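## Task

Unscrew the caps from tubes 2 and 3. Place each cap upside down (opening facing down) and lying flat in the cap nest that has the same number as its tube. Press the blue CYCLE key. Keep both caps in their nests until the green lamp lights, since aspiration happens only once. Then screw each cap back onto the tube it came from until it will not turn further. Check the caps on tubes 1 and 4, which must stay on, and tighten any loose one until it stops. Nothing may count as done if it stays in place only because the robot is holding it. At the end, open the gripper, move clear of everything (resting on READY or its housing is acceptable) and push the green READY key down. Do not press READY unless every step was done exactly as described.

## Robot and tools

Robot and scene. There is one six-joint arm (yam_ultra) with a parallel two-finger gripper and one camera on the wrist, cam_wrist (616x616 fisheye). On the table are the decapping station, holding tubes 1 to 4 from left to right as seen from the base. There is also a cap tray with nests 1 to 4 in the same order, an amber lamp that is lit while aspiration runs and a green lamp that lights when it has finished. A single housing carries the blue CYCLE key and the green READY key. Keys switch only when pushed far enough. Something may occasionally nudge a loose object.

Frames. Positions in results use the scene frame. Its origin is on the table top directly under the arm base, +z is up and +y is to the left when facing along +x. The base may be slightly tilted.

Joint order. Every row and every per-joint list in a result follows this order: shoulder (joint2), elbow (joint3), waist (joint1), wrist pitch (joint4), wrist yaw (joint5), wrist roll (joint6). A seventh number for the gripper comes after these.

The row. A row holds 7 numbers, each between -1 and 1. The first six are joint displacements, scaled so that 1.0 equals 1.258 rad for the shoulder, 1.238 for the elbow, 1.202 for the waist, 2.073 for the wrist pitch and 2.022 for the wrist yaw and the wrist roll. The seventh is the absolute gripper opening: +1 is fully open (pads 0.094 m apart) and -1 is closed. Stated joint ranges in rad are: shoulder 0 to 3.142, elbow 0 to 3.142, waist -2.618 to 3.054, wrist pitch -1.571 to 1.571, wrist yaw -1.571 to 1.571, wrist roll -2.094 to 2.094. The true limits may differ by up to 0.036 rad. If an action asks a joint to go more than 0.036 rad beyond its range, the action is rejected. If the first action of a call fails this check, or any action is malformed, the whole call does nothing. A joint driven into its real end stops there, and the result reports "joint sent to its limit".

execute_actions(actions). This takes a list of actions. Each action is a table of up to 15 rows, and each row lasts one control step of 1/30 s. If an action has fewer than 15 rows, its last row is repeated for the remaining steps. Displacements in every row are offsets from the joint angles at the start of that action, not from the previous row. For the first action of a call, that means the angles in this scene's latest result. An empty list returns only the state and images.

move(target, speed, blocking). target is one row of the same form. Its displacements are offsets from the Joint positions in this scene's most recent result that lists them. All joints travel along paths that finish together, so the gripper traces a curve. A path lasts between 0.5 and 10 s. speed is the top speed in rad/s of the joint with the longest travel, from 0.01 to 2, with a default of 0.5. The finger value is applied at the start. Moves do not avoid obstacles. Faster moves and targets set deeper past a contact push harder. With blocking=false the call returns after 0.5 s while the arm keeps going. Until a result shows that move ended, further moves and execute_actions are refused, so use wait or stop. The extra "move:" line gives the outcome (done, off_target, moving, held, fault), limits=held or limits=none, and the joint farthest from its target.

wait(seconds). Runs for 0 to 10 s while the last command is held. It returns early if a running move finishes. stop() brakes a running move to a halt. The arm needs some room to do this, and the fingers keep moving. zoom_image(camera="cam_wrist", region=[x0,y0,x1,y1]) gives a closer view of that pixel box, at most 504x504, with (0,0) at the top left. read_manual returns only licence text. finished_scene(scene) ends the given scene for good and reports whether it succeeded.

Result lines. Joint positions and Joint velocities are in rad and rad/s in the joint order above, followed by the pad gap in m and m/s. Joint targets are the angles the joints are currently being driven toward. grip_measured is the measured opening on the same -1..1 scale as the command. It can be offset by about 1 mm for the whole scene. "joint command not followed" means the clearance check changed or blocked targets. FAULT and OVER-TEMPERATURE FAULT lines mean the arm was stopped. MOTOR HOT appears from 75 °C. The arm is stopped for 10 s at 90 °C and goes limp at 100 °C.

Motion limits. Each joint's target stays within a fixed lead of its measured angle: shoulder 0.258, elbow 0.238, waist 0.202, wrist pitch 0.573, wrist yaw and wrist roll 0.522 rad. Targets are scaled back if they would put the gripper more than 70 mm from where it is, so large moves take several actions. If a move is still unfinished when its action ends, send the remaining displacement.

Sag. Zero displacements can let the arm droop a little more each action. To hold position, the first call of a reply should send displacements back to the intended angles, and later calls should send zeros. Aim further if a joint still falls short.

Gripping. To grip, command an opening below grip_measured. About 0.03 below gives a firm grip and less gives a lighter one. Pad force is limited to roughly 50-62 N and is lower on thin parts. Holding a load heats the motors, even while you are thinking, so do not hold caps longer than needed.

Avoid. Do not drop caps, knock anything off the table, slam into things or push very hard. Caps must end up placed or screwed on by their own contact, not held by the gripper. The robot holds its last command while you are thinking.

Each tool is called after "Request:" by a JSON object that holds its "op" and its "data", one argument or row to a line.

## Session

Request:
{"op": "execute_actions", "data": {
  "actions": []
}}

Scene clock: 0.00 s.
grip_measured=+1.000
Joint names: [shoulder, elbow, waist, wrist pitch, wrist yaw, wrist roll]
Joint positions: [ 2.041  1.46   0.902 -1.263  1.235  1.452  0.094]
Joint velocities: [-0.017 -0.002 -0.007  0.037  0.081  0.022  0.   ]
Joint targets: [2.026 1.471 0.902 -1.265 1.253 1.454]

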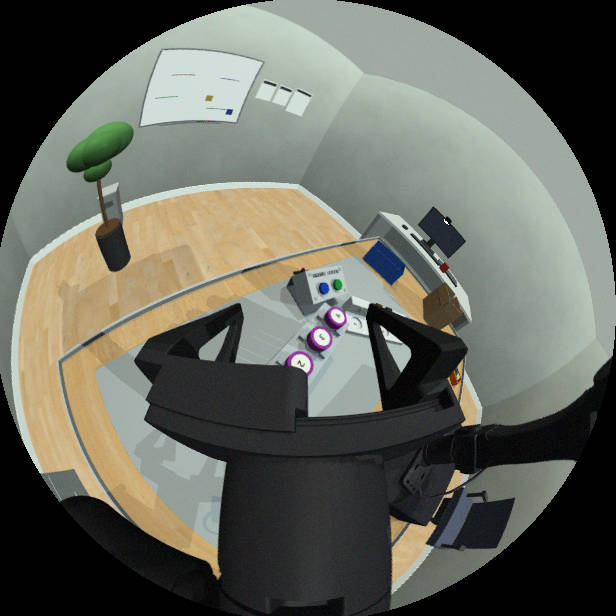

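Request:
{"op": "move", "data": {
  "target": [-0.589,-0.21,-0.75,0.2,-0.611,-0.718,1],
  "speed": 0.8
}}

Scene clock: 8.00 s.
grip_measured=+1.000
Joint names: [shoulder, elbow, waist, wrist pitch, wrist yaw, wrist roll]
Joint positions: [ 1.321  1.215  0.01  -0.871  0.009  0.006  0.094]
Joint velocities: [-0.002 -0.002 -0.012  0.007  0.022 -0.066  0.   ]
Joint targets: [1.300 1.200 0.001 -0.849 -0.001 0.000]
move: off_target; limits=none; farthest joint: the wrist pitch, 0.022 radians from its target (0.415 radians at the start)

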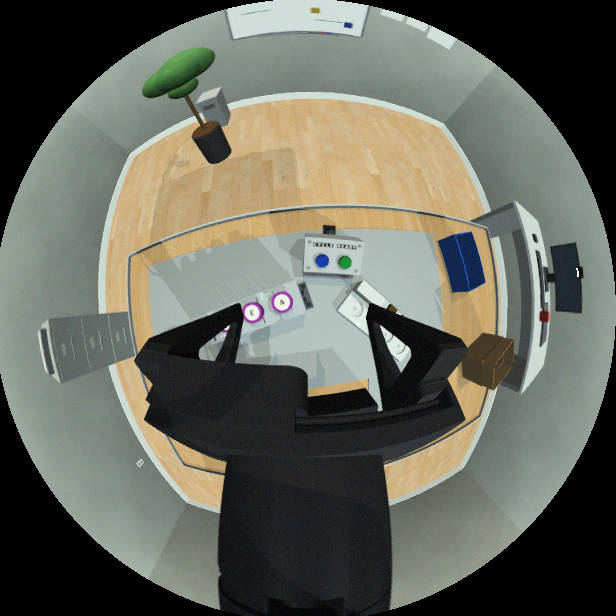

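Request:
{"op": "move", "data": {
  "target": [0,0,0.15,-0.286,0,0,1],
  "speed": 0.8
}}

Request:
{"op": "zoom_image", "data": {
  "camera": "cam_wrist",
  "region": [150,60,500,320]
}}

Scene clock: 12.77 s.
grip_measured=+1.000
Joint names: [shoulder, elbow, waist, wrist pitch, wrist yaw, wrist roll]
Joint positions: [ 1.321  1.215  0.179 -1.451  0.008  0.005  0.094]
Joint velocities: [ 0.002 -0.017  0.002 -0.051 -0.022 -0.022  0.   ]
Joint targets: [1.321 1.215 0.190 -1.463 0.009 0.005]
move: done; limits=none; farthest joint: the wrist pitch, 0.013 radians from its target (0.594 radians at the start)

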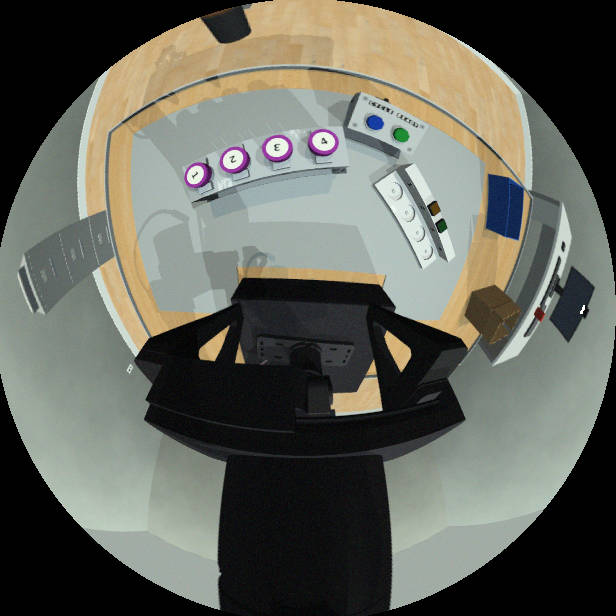

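Region (150, 60, 500, 320) of cam_wrist's 616x616 image, scaled by 1.440, with more detail than that image has; it fills the top 374 rows of this view, and the rest is white.

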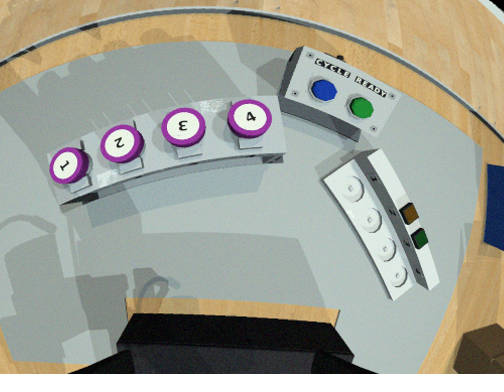

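Request:
{"op": "move", "data": {
  "target": [0.452,0.252,0.071,0.117,0,0,0]
}}

Request:
{"op": "zoom_image", "data": {
  "camera": "cam_wrist",
  "region": [150,150,450,350]
}}

Scene clock: 24.40 s.
grip_measured=+0.002
Joint names: [shoulder, elbow, waist, wrist pitch, wrist yaw, wrist roll]
Joint positions: [ 1.898  1.486  0.256 -1.226  0.008  0.005  0.047]
Joint velocities: [-0.012 -0.012 -0.007 -0.022  0.007  0.037 -0.001]
Joint targets: [1.889 1.527 0.265 -1.209 0.008 0.005]
move: off_target; limits=none; farthest joint: the elbow, 0.041 radians from its target (0.312 radians at the start)

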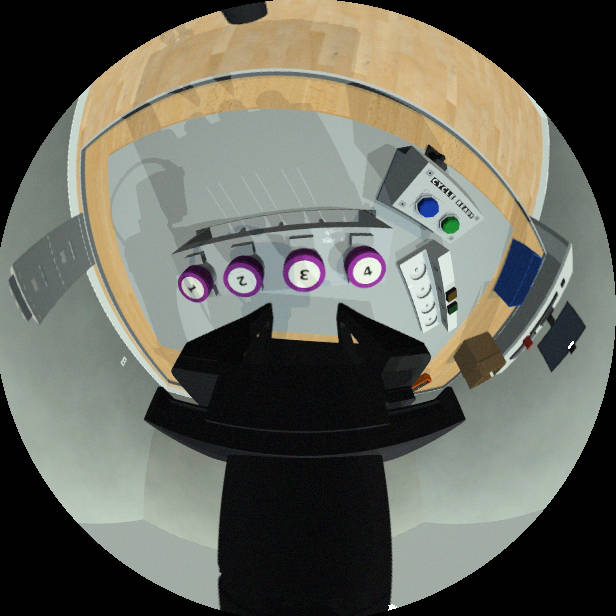

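Region (150, 150, 450, 350) of cam_wrist's 616x616 image, scaled by 1.680, with more detail than that image has.

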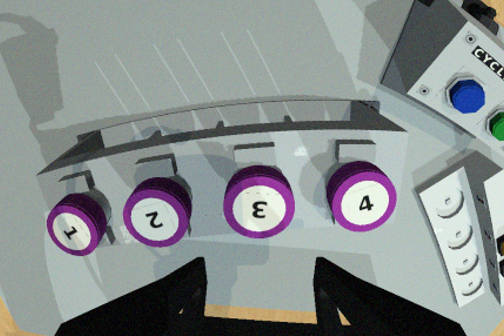

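Request:
{"op": "move", "data": {
  "target": [0.0,-0.046,0,0.073,0,0.775,-0.1],
  "speed": 1
}}

Request:
{"op": "zoom_image", "data": {
  "camera": "cam_wrist",
  "region": [150,150,450,350]
}}

Scene clock: 32.00 s.
grip_measured=-0.098
Joint names: [shoulder, elbow, waist, wrist pitch, wrist yaw, wrist roll]
Joint positions: [ 1.898  1.443  0.256 -1.086  0.008  1.566  0.042]
Joint velocities: [-0.017 -0.017 -0.007 -0.037 -0.081 -0.037 -0.001]
Joint targets: [1.898 1.429 0.256 -1.075 0.008 1.572]
move: done; limits=none; farthest joint: the elbow, 0.014 radians from its target (0.057 radians at the start)

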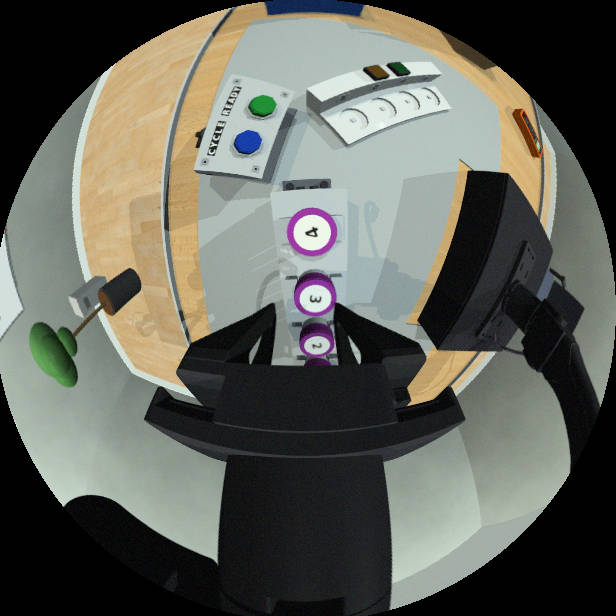

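Region (150, 150, 450, 350) of cam_wrist's 616x616 image, scaled by 1.680, with more detail than that image has.

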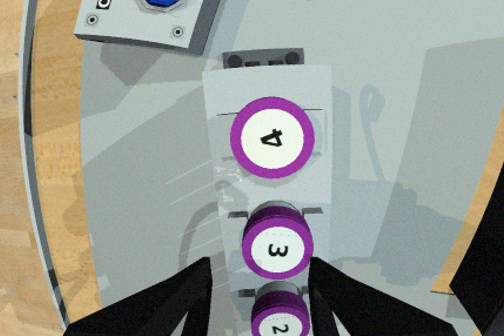

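Request:
{"op": "move", "data": {
  "target": [0.032,-0.077,0,0.047,0,0,0.2],
  "speed": 0.1
}}

Request:
{"op": "zoom_image", "data": {
  "camera": "cam_wrist",
  "region": [150,200,450,400]
}}

Scene clock: 38.67 s.
grip_measured=+0.198
Joint names: [shoulder, elbow, waist, wrist pitch, wrist yaw, wrist roll]
Joint positions: [ 1.938  1.36   0.256 -1.     0.008  1.567  0.056]
Joint velocities: [-0.017  0.012  0.002 -0.007 -0.007  0.022  0.001]
Joint targets: [1.938 1.347 0.256 -0.989 0.008 1.566]
move: done; limits=none; farthest joint: the elbow, 0.012 radians from its target (0.095 radians at the start)

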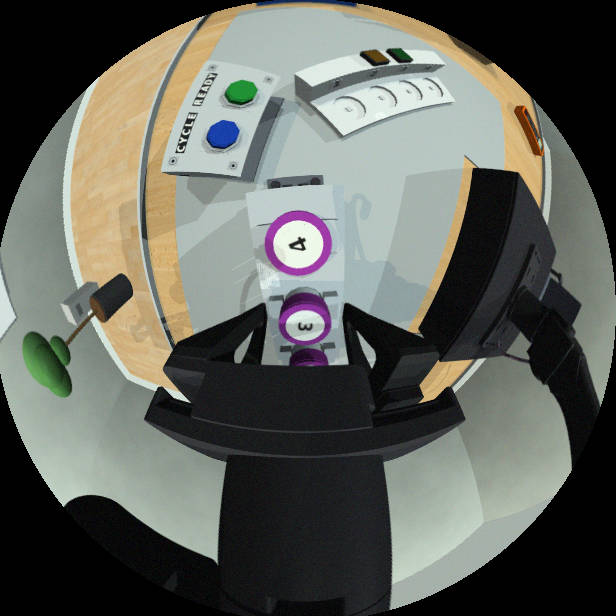

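Region (150, 200, 450, 400) of cam_wrist's 616x616 image, scaled by 1.680, with more detail than that image has.

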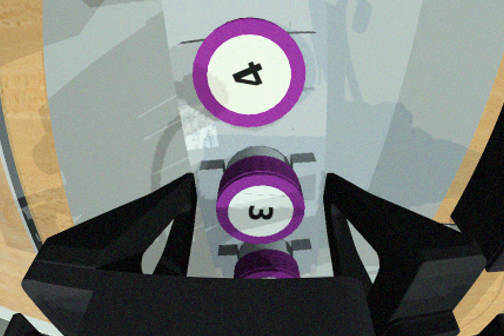

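Request:
{"op": "move", "data": {
  "target": [0,0,0,0,0,0,-0.35]
}}

Request:
{"op": "move", "data": {
  "target": [0,0,0,0,0,-0.78,-0.35],
  "speed": 0.6
}}

Scene clock: 41.70 s.
grip_measured=-0.317
Joint names: [shoulder, elbow, waist, wrist pitch, wrist yaw, wrist roll]
Joint positions: [ 1.933  1.359  0.256 -1.002  0.008  1.567  0.032]
Joint velocities: [-0.002 -0.027 -0.012 -0.037 -0.007 -0.037 -0.001]
Joint targets: [1.938 1.360 0.256 -1.000 0.008 1.567]
move: done; limits=none; farthest joint: the shoulder, 0.005 radians from its target (0.000 radians at the start)

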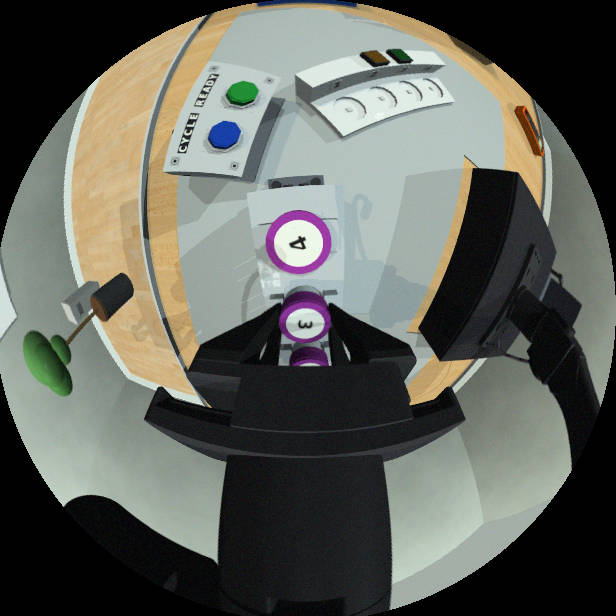

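Scene clock: 45.17 s.
grip_measured=-0.317
Joint names: [shoulder, elbow, waist, wrist pitch, wrist yaw, wrist roll]
Joint positions: [ 1.932  1.359  0.256 -1.003  0.009  0.002  0.032]
Joint velocities: [-0.012 -0.017 -0.012  0.037  0.022 -0.051 -0.001]
Joint targets: [1.933 1.359 0.256 -1.001 0.007 -0.011]
move: done; limits=none; farthest joint: the wrist roll, 0.012 radians from its target (1.577 radians at the start)

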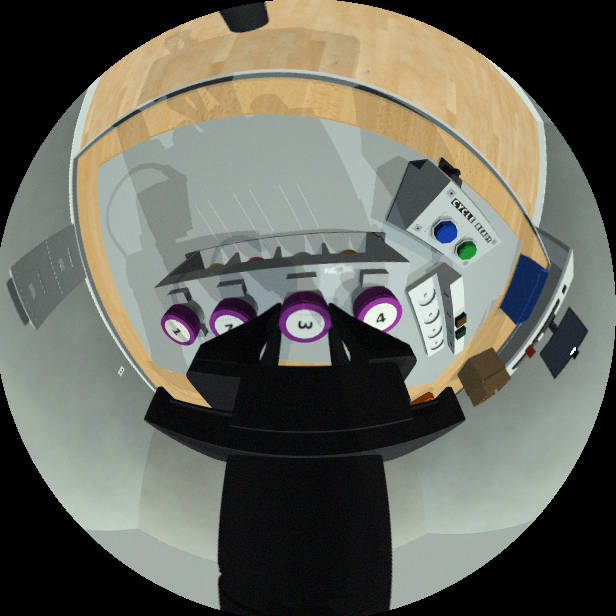

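Works. Continue with slight upward bias, then regrasp.

Request:
{"op": "move", "data": {
  "target": [-0.006,0.01,0,0,0,-1,-0.35],
  "speed": 1
}}

Request:
{"op": "move", "data": {
  "target": [0,0,0,0,0,0,-0.24]
}}

Request:
{"op": "move", "data": {
  "target": [0,0,0,0,0,1,-0.24],
  "speed": 1.5
}}

Request:
{"op": "move", "data": {
  "target": [0,0,0,0,0,1,-0.24],
  "speed": 1.5
}}

Request:
{"op": "move", "data": {
  "target": [0,0,0,0,0,0,-0.35]
}}

Request:
{"op": "move", "data": {
  "target": [-0.006,0.015,0,0,0,-1,-0.35],
  "speed": 1
}}

Request:
{"op": "move", "data": {
  "target": [-0.006,0.025,0,0,0,-1,-0.35],
  "speed": 1
}}

Request:
{"op": "zoom_image", "data": {
  "camera": "cam_wrist",
  "region": [150,200,450,400]
}}

Scene clock: 55.67 s.
grip_measured=-0.317
Joint names: [shoulder, elbow, waist, wrist pitch, wrist yaw, wrist roll]
Joint positions: [ 1.929  1.359  0.256 -1.003  0.009 -1.987  0.032]
Joint velocities: [-0.002 -0.002  0.002 -0.037 -0.037  0.037 -0.   ]
Joint targets: [1.924 1.371 0.256 -1.003 0.009 -2.020]
move: off_target; limits=none; farthest joint: the wrist roll, 0.033 radians from its target (2.021 radians at the start)

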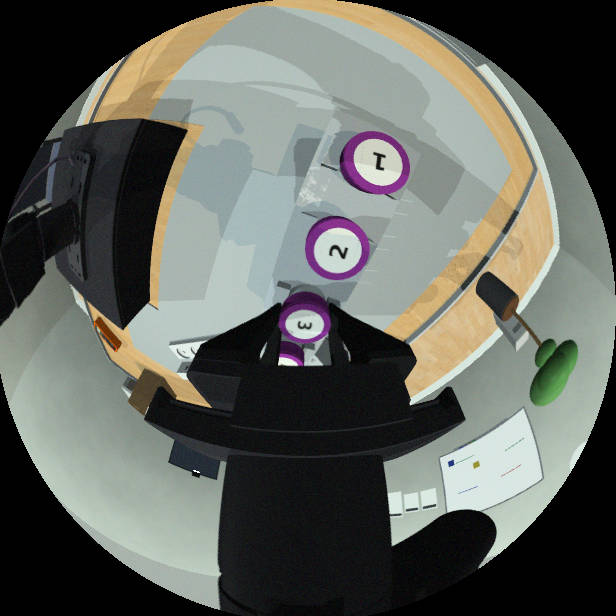

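Scene clock: 56.17 s.
grip_measured=-0.242
Joint names: [shoulder, elbow, waist, wrist pitch, wrist yaw, wrist roll]
Joint positions: [ 1.931  1.359  0.256 -1.002  0.009 -1.986  0.036]
Joint velocities: [ 0.017 -0.002  0.002 -0.051 -0.037 -0.051 -0.   ]
Joint targets: [1.929 1.359 0.256 -1.003 0.009 -1.987]
move: done; limits=none; farthest joint: the shoulder, 0.002 radians from its target (0.000 radians at the start)

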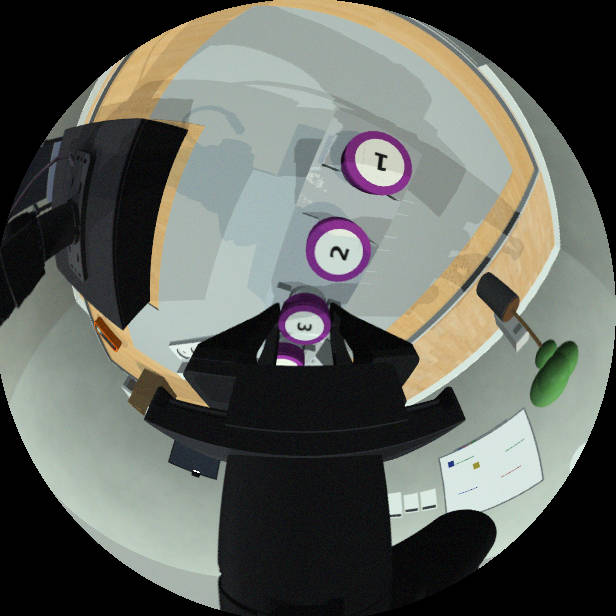

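Scene clock: 58.60 s.
grip_measured=-0.242
Joint names: [shoulder, elbow, waist, wrist pitch, wrist yaw, wrist roll]
Joint positions: [ 1.931  1.359  0.256 -1.002  0.009  0.03   0.036]
Joint velocities: [-0.012  0.012 -0.012  0.022 -0.037 -0.037 -0.   ]
Joint targets: [1.931 1.359 0.256 -1.002 0.009 0.036]
move: done; limits=none; farthest joint: the wrist roll, 0.006 radians from its target (2.022 radians at the start)

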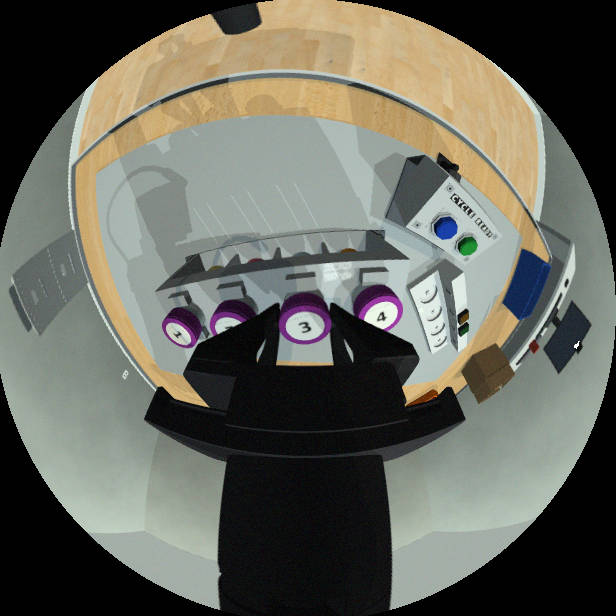

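Scene clock: 61.03 s.
grip_measured=-0.242
Joint names: [shoulder, elbow, waist, wrist pitch, wrist yaw, wrist roll]
Joint positions: [ 1.931  1.359  0.256 -1.002  0.009  2.046  0.036]
Joint velocities: [ 0.017 -0.007 -0.002  0.007 -0.066  0.007  0.001]
Joint targets: [1.931 1.359 0.256 -1.002 0.009 2.052]
move: done; limits=none; farthest joint: the wrist roll, 0.006 radians from its target (2.022 radians at the start)

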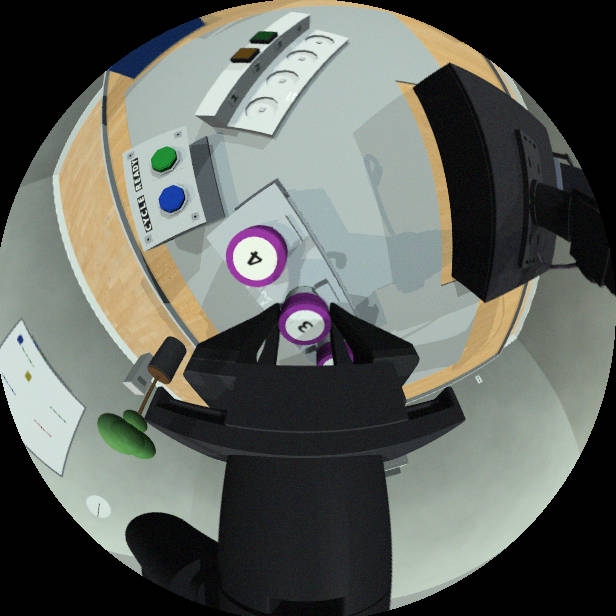

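Scene clock: 61.53 s.
grip_measured=-0.313
Joint names: [shoulder, elbow, waist, wrist pitch, wrist yaw, wrist roll]
Joint positions: [ 1.931  1.359  0.256 -1.002  0.009  2.046  0.032]
Joint velocities: [ 0.017  0.012  0.012 -0.051 -0.022  0.022  0.   ]
Joint targets: [1.931 1.359 0.256 -1.002 0.009 2.046]
move: done; limits=none; farthest joint: the waist, 0.000 radians from its target (0.000 radians at the start)

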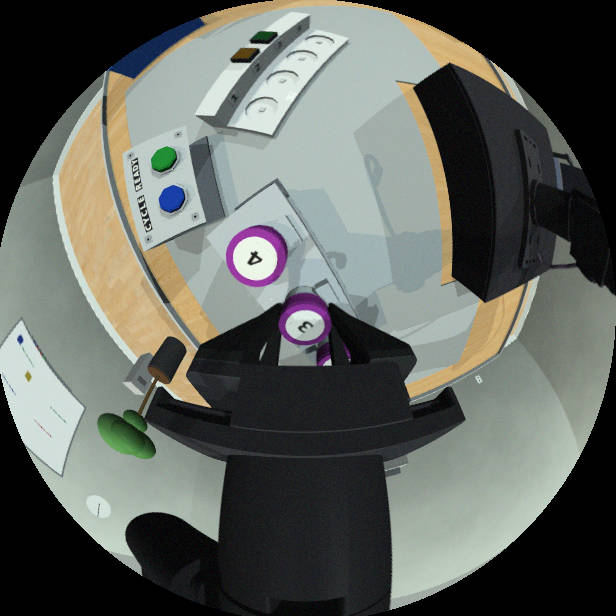

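Scene clock: 64.50 s.
grip_measured=-0.313
Joint names: [shoulder, elbow, waist, wrist pitch, wrist yaw, wrist roll]
Joint positions: [ 1.931  1.359  0.256 -1.002  0.007  0.039  0.032]
Joint velocities: [-0.007 -0.002  0.002 -0.051 -0.022  0.037  0.   ]
Joint targets: [1.924 1.378 0.256 -1.002 0.009 0.025]
move: done; limits=none; farthest joint: the elbow, 0.018 radians from its target (0.018 radians at the start)

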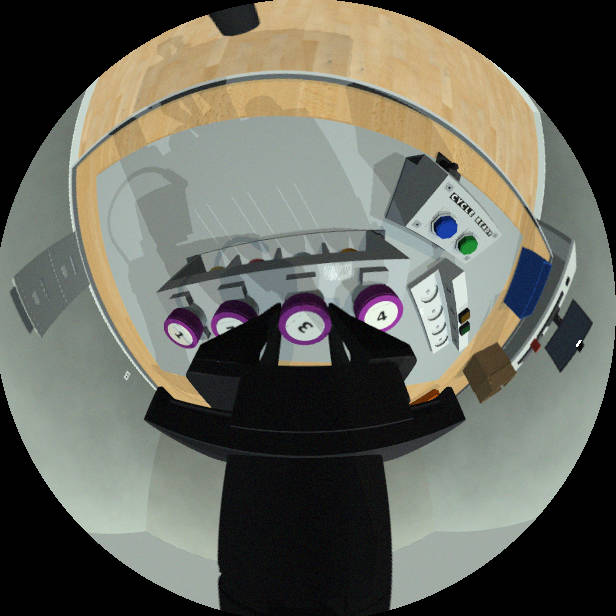

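Scene clock: 67.47 s.
grip_measured=-0.313
Joint names: [shoulder, elbow, waist, wrist pitch, wrist yaw, wrist roll]
Joint positions: [ 1.93   1.363  0.256 -1.006  0.007 -1.975  0.032]
Joint velocities: [-0.012  0.007 -0.002 -0.007 -0.007 -0.051  0.001]
Joint targets: [1.924 1.390 0.256 -1.002 0.007 -1.983]
move: off_target; limits=none; farthest joint: the elbow, 0.027 radians from its target (0.031 radians at the start)

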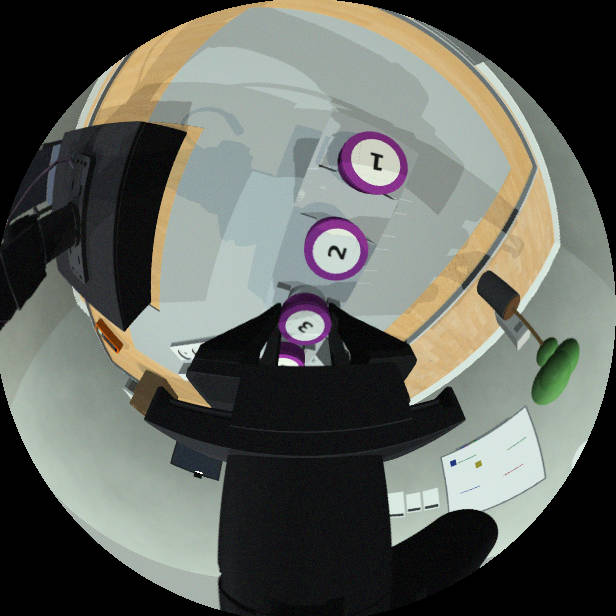

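Region (150, 200, 450, 400) of cam_wrist's 616x616 image, scaled by 1.680, with more detail than that image has.

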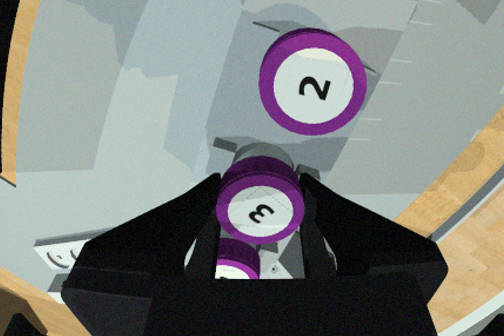

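Test lift gently via shoulder.

Request:
{"op": "move", "data": {
  "target": [-0.03,0.03,0,-0.01,0,0,-0.35],
  "speed": 0.05
}}

Scene clock: 70.87 s.
grip_measured=-0.313
Joint names: [shoulder, elbow, waist, wrist pitch, wrist yaw, wrist roll]
Joint positions: [ 1.922  1.363  0.256 -1.007  0.007 -1.976  0.032]
Joint velocities: [-0.017  0.007 -0.002  0.007 -0.007  0.007  0.001]
Joint targets: [1.892 1.400 0.256 -1.027 0.007 -1.975]
move: off_target; limits=none; farthest joint: the elbow, 0.038 radians from its target (0.038 radians at the start)

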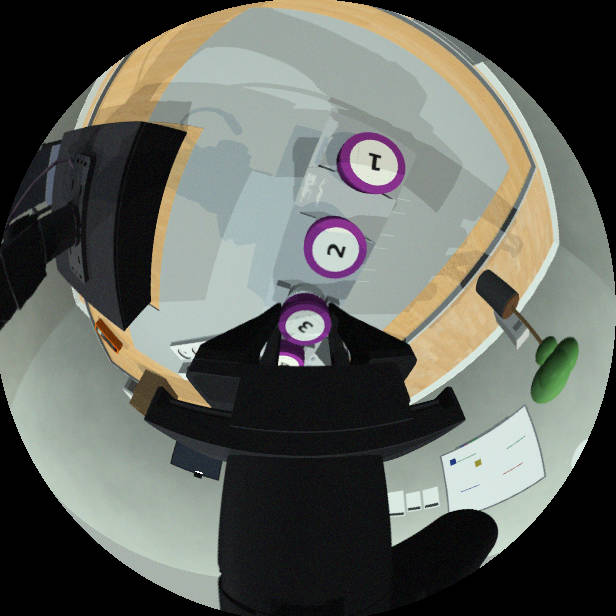

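Ambiguous; a bit more.

Request:
{"op": "move", "data": {
  "target": [-0.035,0.06,0,-0.03,0,0,-0.35],
  "speed": 0.05
}}

Request:
{"op": "zoom_image", "data": {
  "camera": "cam_wrist",
  "region": [230,250,380,350]
}}

Scene clock: 74.93 s.
grip_measured=-0.313
Joint names: [shoulder, elbow, waist, wrist pitch, wrist yaw, wrist roll]
Joint positions: [ 1.906  1.402  0.256 -1.048  0.007 -1.976  0.032]
Joint velocities: [-0.007 -0.012  0.002  0.022 -0.037  0.037 -0.001]
Joint targets: [1.878 1.437 0.256 -1.069 0.007 -1.976]
move: off_target; limits=none; farthest joint: the elbow, 0.035 radians from its target (0.075 radians at the start)

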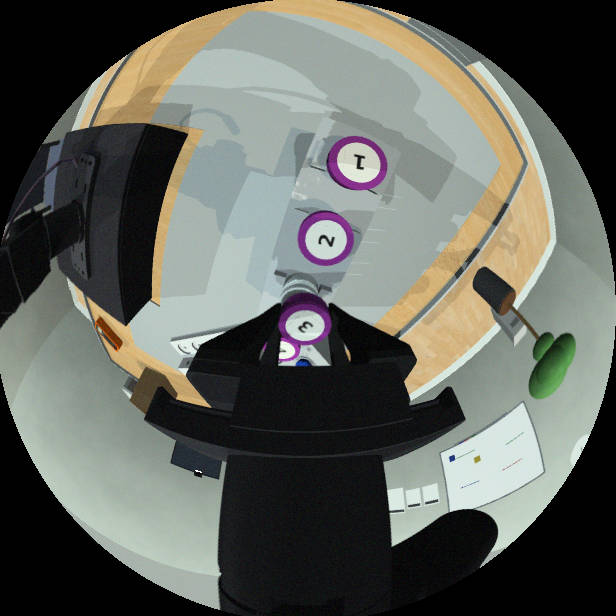

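Region (230, 250, 380, 350) of cam_wrist's 616x616 image, scaled by 3.360, with more detail than that image has.

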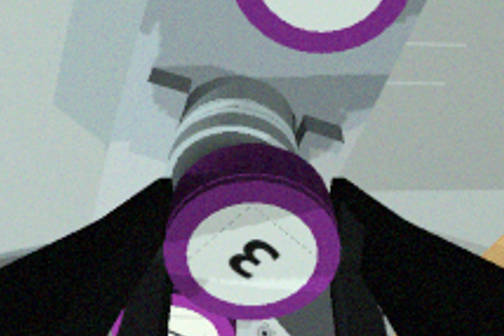

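Request:
{"op": "move", "data": {
  "target": [-0.035,0.1,0,-0.07,0,0,-0.35],
  "speed": 0.2
}}

Request:
{"op": "move", "data": {
  "target": [0,0,-0.7,0,0,0.977,-0.35],
  "speed": 1
}}

Request:
{"op": "zoom_image", "data": {
  "camera": "cam_wrist",
  "region": [150,150,450,350]
}}

Scene clock: 82.50 s.
grip_measured=-0.313
Joint names: [shoulder, elbow, waist, wrist pitch, wrist yaw, wrist roll]
Joint positions: [ 1.888  1.493  0.256 -1.171  0.007 -1.976  0.032]
Joint velocities: [-0.022 -0.017 -0.007  0.007 -0.022  0.051 -0.001]
Joint targets: [1.862 1.526 0.256 -1.193 0.007 -1.976]
move: off_target; limits=none; farthest joint: the elbow, 0.033 radians from its target (0.124 radians at the start)

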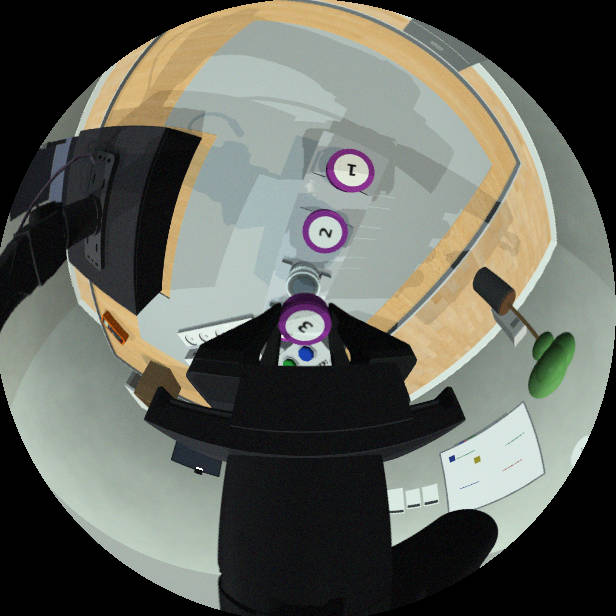

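Scene clock: 85.43 s.
grip_measured=-0.313
Joint names: [shoulder, elbow, waist, wrist pitch, wrist yaw, wrist roll]
Joint positions: [ 1.888  1.493 -0.582 -1.171  0.008 -0.006  0.032]
Joint velocities: [ 0.002 -0.012  0.017  0.007  0.022 -0.051 -0.   ]
Joint targets: [1.888 1.493 -0.586 -1.171 0.007 -0.000]
move: done; limits=none; farthest joint: the wrist roll, 0.006 radians from its target (1.975 radians at the start)

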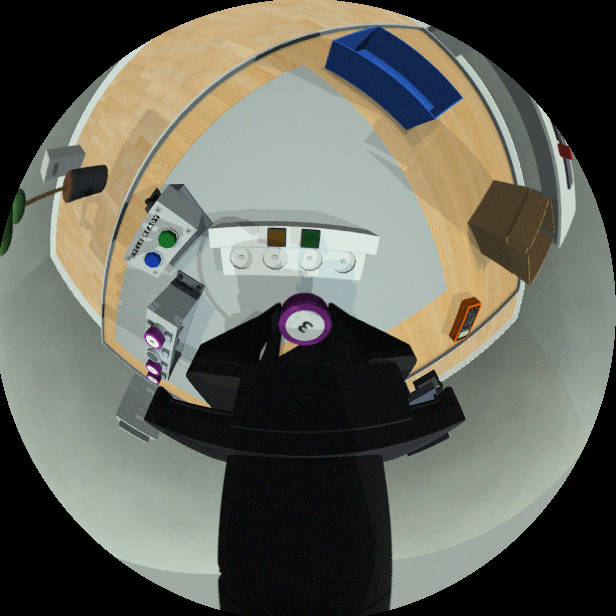

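Region (150, 150, 450, 350) of cam_wrist's 616x616 image, scaled by 1.680, with more detail than that image has.

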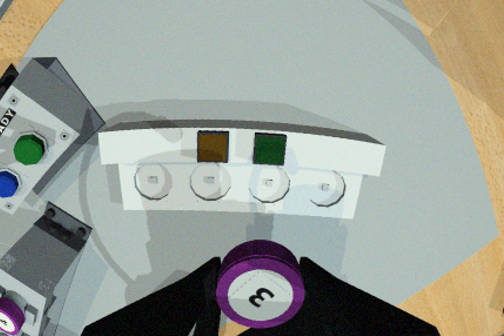

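Request:
{"op": "move", "data": {
  "target": [0.101,-0.292,-0.027,0.233,0,0,-0.35],
  "speed": 0.3
}}

Request:
{"op": "zoom_image", "data": {
  "camera": "cam_wrist",
  "region": [150,150,450,350]
}}

Scene clock: 93.13 s.
grip_measured=-0.313
Joint names: [shoulder, elbow, waist, wrist pitch, wrist yaw, wrist roll]
Joint positions: [ 2.017  1.142 -0.603 -0.706  0.008 -0.006  0.032]
Joint velocities: [ 0.017 -0.022 -0.007 -0.037  0.007 -0.051 -0.001]
Joint targets: [2.015 1.131 -0.614 -0.688 0.008 -0.006]
move: done; limits=none; farthest joint: the wrist pitch, 0.018 radians from its target (0.483 radians at the start)

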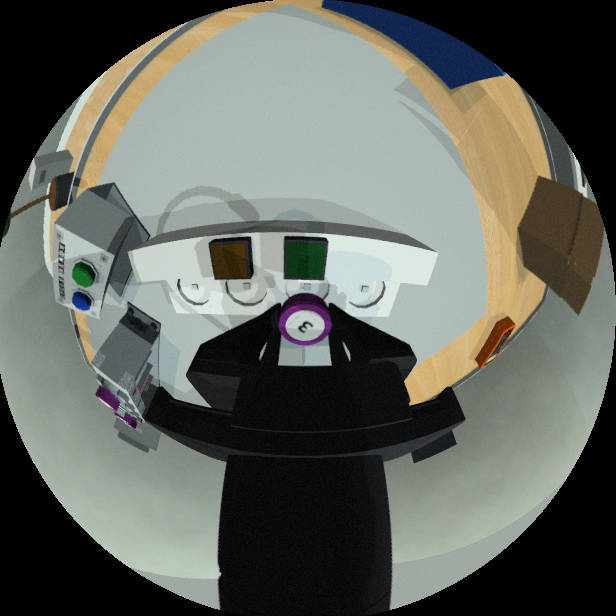

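Region (150, 150, 450, 350) of cam_wrist's 616x616 image, scaled by 1.680, with more detail than that image has.

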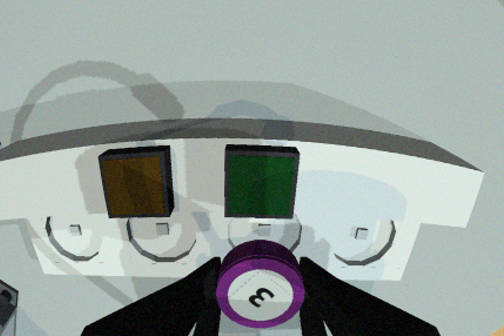

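Request:
{"op": "move", "data": {
  "target": [0.039,-0.029,-0.014,0.049,0,0,-0.35],
  "speed": 0.06
}}

Request:
{"op": "zoom_image", "data": {
  "camera": "cam_wrist",
  "region": [200,230,410,370]
}}

Scene clock: 98.90 s.
grip_measured=-0.313
Joint names: [shoulder, elbow, waist, wrist pitch, wrist yaw, wrist roll]
Joint positions: [ 2.064  1.121 -0.608 -0.623  0.008 -0.006  0.032]
Joint velocities: [-0.037 -0.007  0.002 -0.051 -0.051  0.007  0.   ]
Joint targets: [2.066 1.106 -0.619 -0.605 0.008 -0.006]
move: done; limits=none; farthest joint: the wrist pitch, 0.019 radians from its target (0.101 radians at the start)

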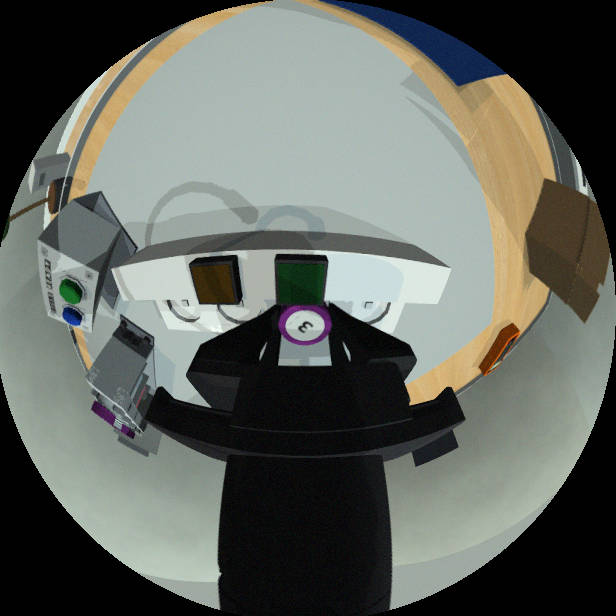

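Region (200, 230, 410, 370) of cam_wrist's 616x616 image, scaled by 2.400, with more detail than that image has.

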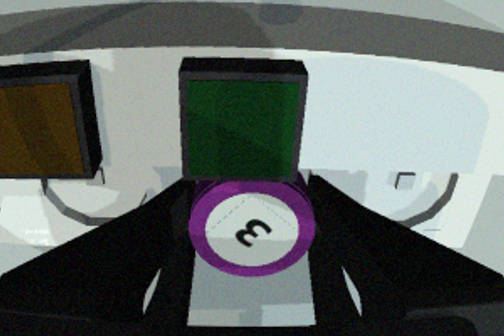

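Request:
{"op": "move", "data": {
  "target": [0.015,0,0,0.008,0,0,-0.35],
  "speed": 0.03
}}

Request:
{"op": "move", "data": {
  "target": [0,0,0,0,0,0,-0.2]
}}

Request:
{"op": "move", "data": {
  "target": [-0.17,0.33,0,-0.275,0,0,-0.2],
  "speed": 0.4
}}

Request:
{"op": "zoom_image", "data": {
  "camera": "cam_wrist",
  "region": [200,200,410,340]
}}

Scene clock: 103.23 s.
grip_measured=-0.313
Joint names: [shoulder, elbow, waist, wrist pitch, wrist yaw, wrist roll]
Joint positions: [ 2.079  1.121 -0.608 -0.622  0.008 -0.006  0.032]
Joint velocities: [ 0.002 -0.002  0.007 -0.022  0.007 -0.022  0.001]
Joint targets: [2.083 1.121 -0.608 -0.607 0.008 -0.006]
move: done; limits=none; farthest joint: the wrist pitch, 0.016 radians from its target (0.016 radians at the start)

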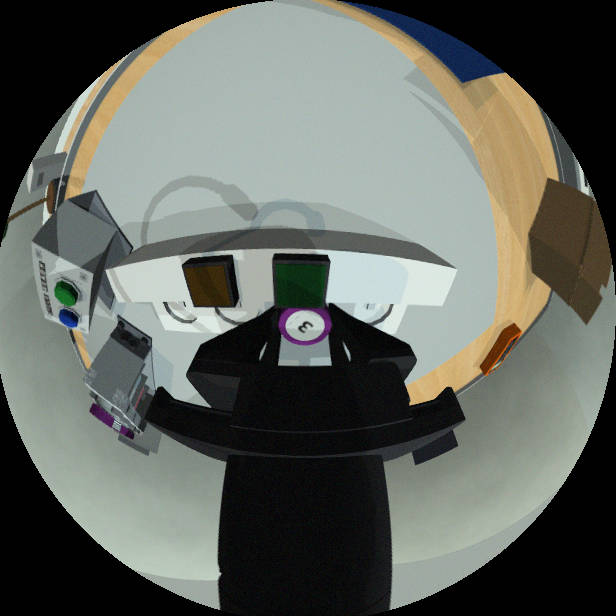

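Scene clock: 103.73 s.
grip_measured=-0.202
Joint names: [shoulder, elbow, waist, wrist pitch, wrist yaw, wrist roll]
Joint positions: [ 2.079  1.121 -0.608 -0.622  0.01  -0.006  0.037]
Joint velocities: [-0.012  0.007 -0.002  0.022  0.022 -0.022 -0.   ]
Joint targets: [2.079 1.121 -0.608 -0.622 0.008 -0.006]
move: done; limits=none; farthest joint: the wrist yaw, 0.002 radians from its target (0.000 radians at the start)

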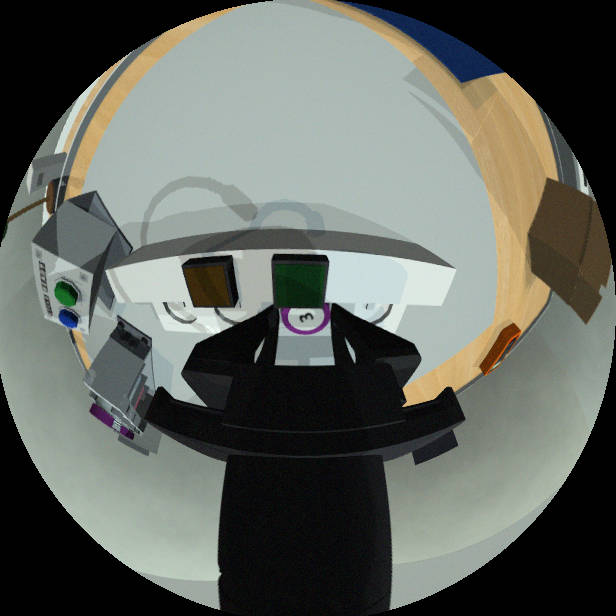

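Scene clock: 105.90 s.
grip_measured=-0.202
Joint names: [shoulder, elbow, waist, wrist pitch, wrist yaw, wrist roll]
Joint positions: [ 1.888  1.497 -0.608 -1.18   0.01  -0.006  0.037]
Joint velocities: [ 0.012  0.002 -0.002  0.066 -0.037 -0.066 -0.   ]
Joint targets: [1.865 1.529 -0.608 -1.192 0.010 -0.006]
move: off_target; limits=none; farthest joint: the elbow, 0.033 radians from its target (0.409 radians at the start)

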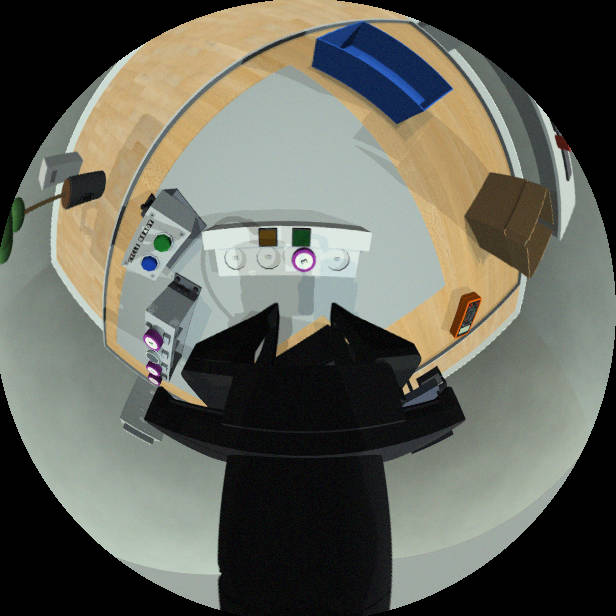

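Region (200, 200, 410, 340) of cam_wrist's 616x616 image, scaled by 2.400, with more detail than that image has.

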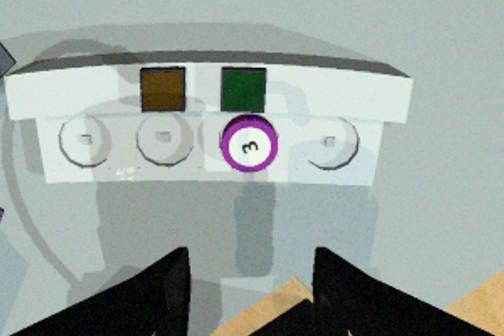

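Request:
{"op": "move", "data": {
  "target": [0,0,0.848,0,0,0,-0.1],
  "speed": 0.8
}}

Request:
{"op": "zoom_image", "data": {
  "camera": "cam_wrist",
  "region": [200,200,410,340]
}}

Request:
{"op": "move", "data": {
  "target": [0,0,0,0,0,0.78,0.2],
  "speed": 1.5
}}

Request:
{"op": "move", "data": {
  "target": [0.03,-0.111,0,0.084,0,0,0.2],
  "speed": 0.15
}}

Request:
{"op": "zoom_image", "data": {
  "camera": "cam_wrist",
  "region": [150,200,450,400]
}}

Scene clock: 116.53 s.
grip_measured=-0.102
Joint names: [shoulder, elbow, waist, wrist pitch, wrist yaw, wrist roll]
Joint positions: [ 1.888  1.497  0.416 -1.18   0.009 -0.006  0.042]
Joint velocities: [-0.002 -0.007 -0.007 -0.066  0.037  0.007 -0.001]
Joint targets: [1.888 1.497 0.411 -1.180 0.010 -0.006]
move: done; limits=none; farthest joint: the waist, 0.004 radians from its target (1.020 radians at the start)

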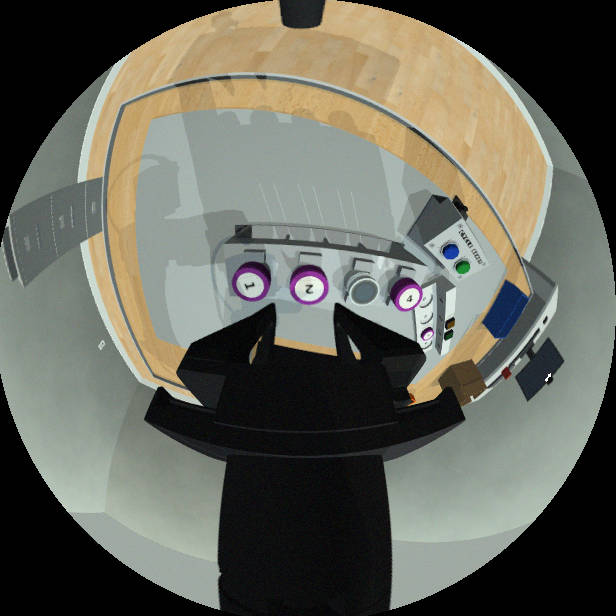

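Region (200, 200, 410, 340) of cam_wrist's 616x616 image, scaled by 2.400, with more detail than that image has.

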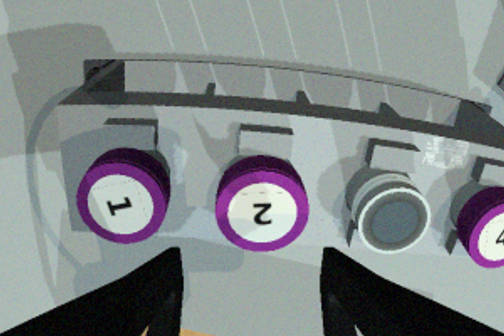

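Scene clock: 118.67 s.
grip_measured=+0.198
Joint names: [shoulder, elbow, waist, wrist pitch, wrist yaw, wrist roll]
Joint positions: [ 1.888  1.497  0.416 -1.18   0.009  1.566  0.056]
Joint velocities: [ 0.027  0.007  0.007  0.022 -0.037 -0.066 -0.001]
Joint targets: [1.888 1.497 0.416 -1.180 0.009 1.572]
move: done; limits=none; farthest joint: the wrist roll, 0.005 radians from its target (1.577 radians at the start)

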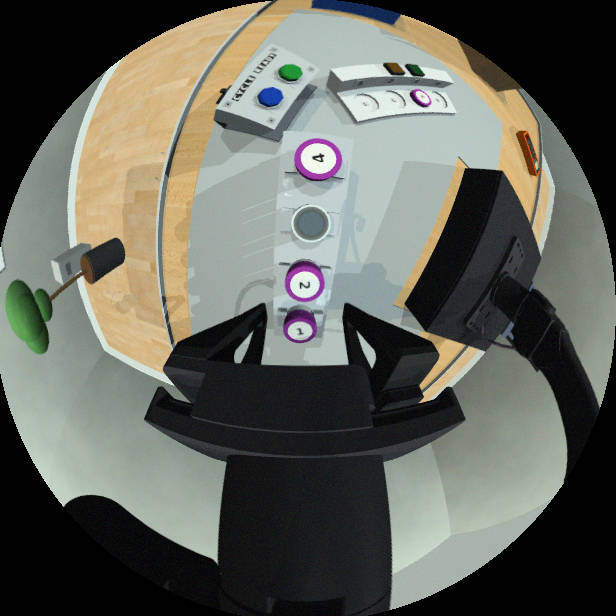

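Scene clock: 120.40 s.
grip_measured=+0.198
Joint names: [shoulder, elbow, waist, wrist pitch, wrist yaw, wrist roll]
Joint positions: [ 1.925  1.372  0.416 -1.018  0.009  1.566  0.056]
Joint velocities: [-0.017 -0.012 -0.007  0.007  0.022 -0.007 -0.   ]
Joint targets: [1.926 1.359 0.416 -1.006 0.009 1.566]
move: done; limits=none; farthest joint: the elbow, 0.012 radians from its target (0.137 radians at the start)

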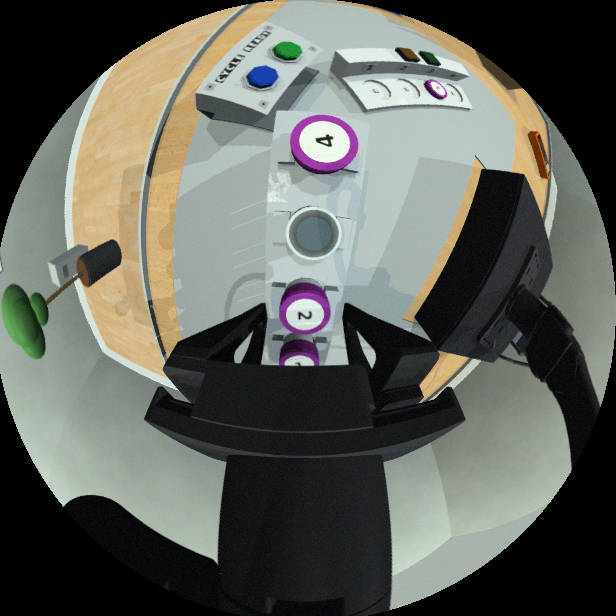

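Region (150, 200, 450, 400) of cam_wrist's 616x616 image, scaled by 1.680, with more detail than that image has.

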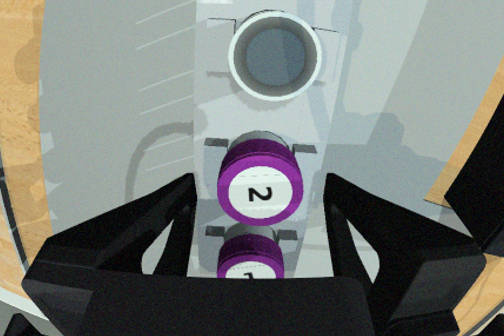

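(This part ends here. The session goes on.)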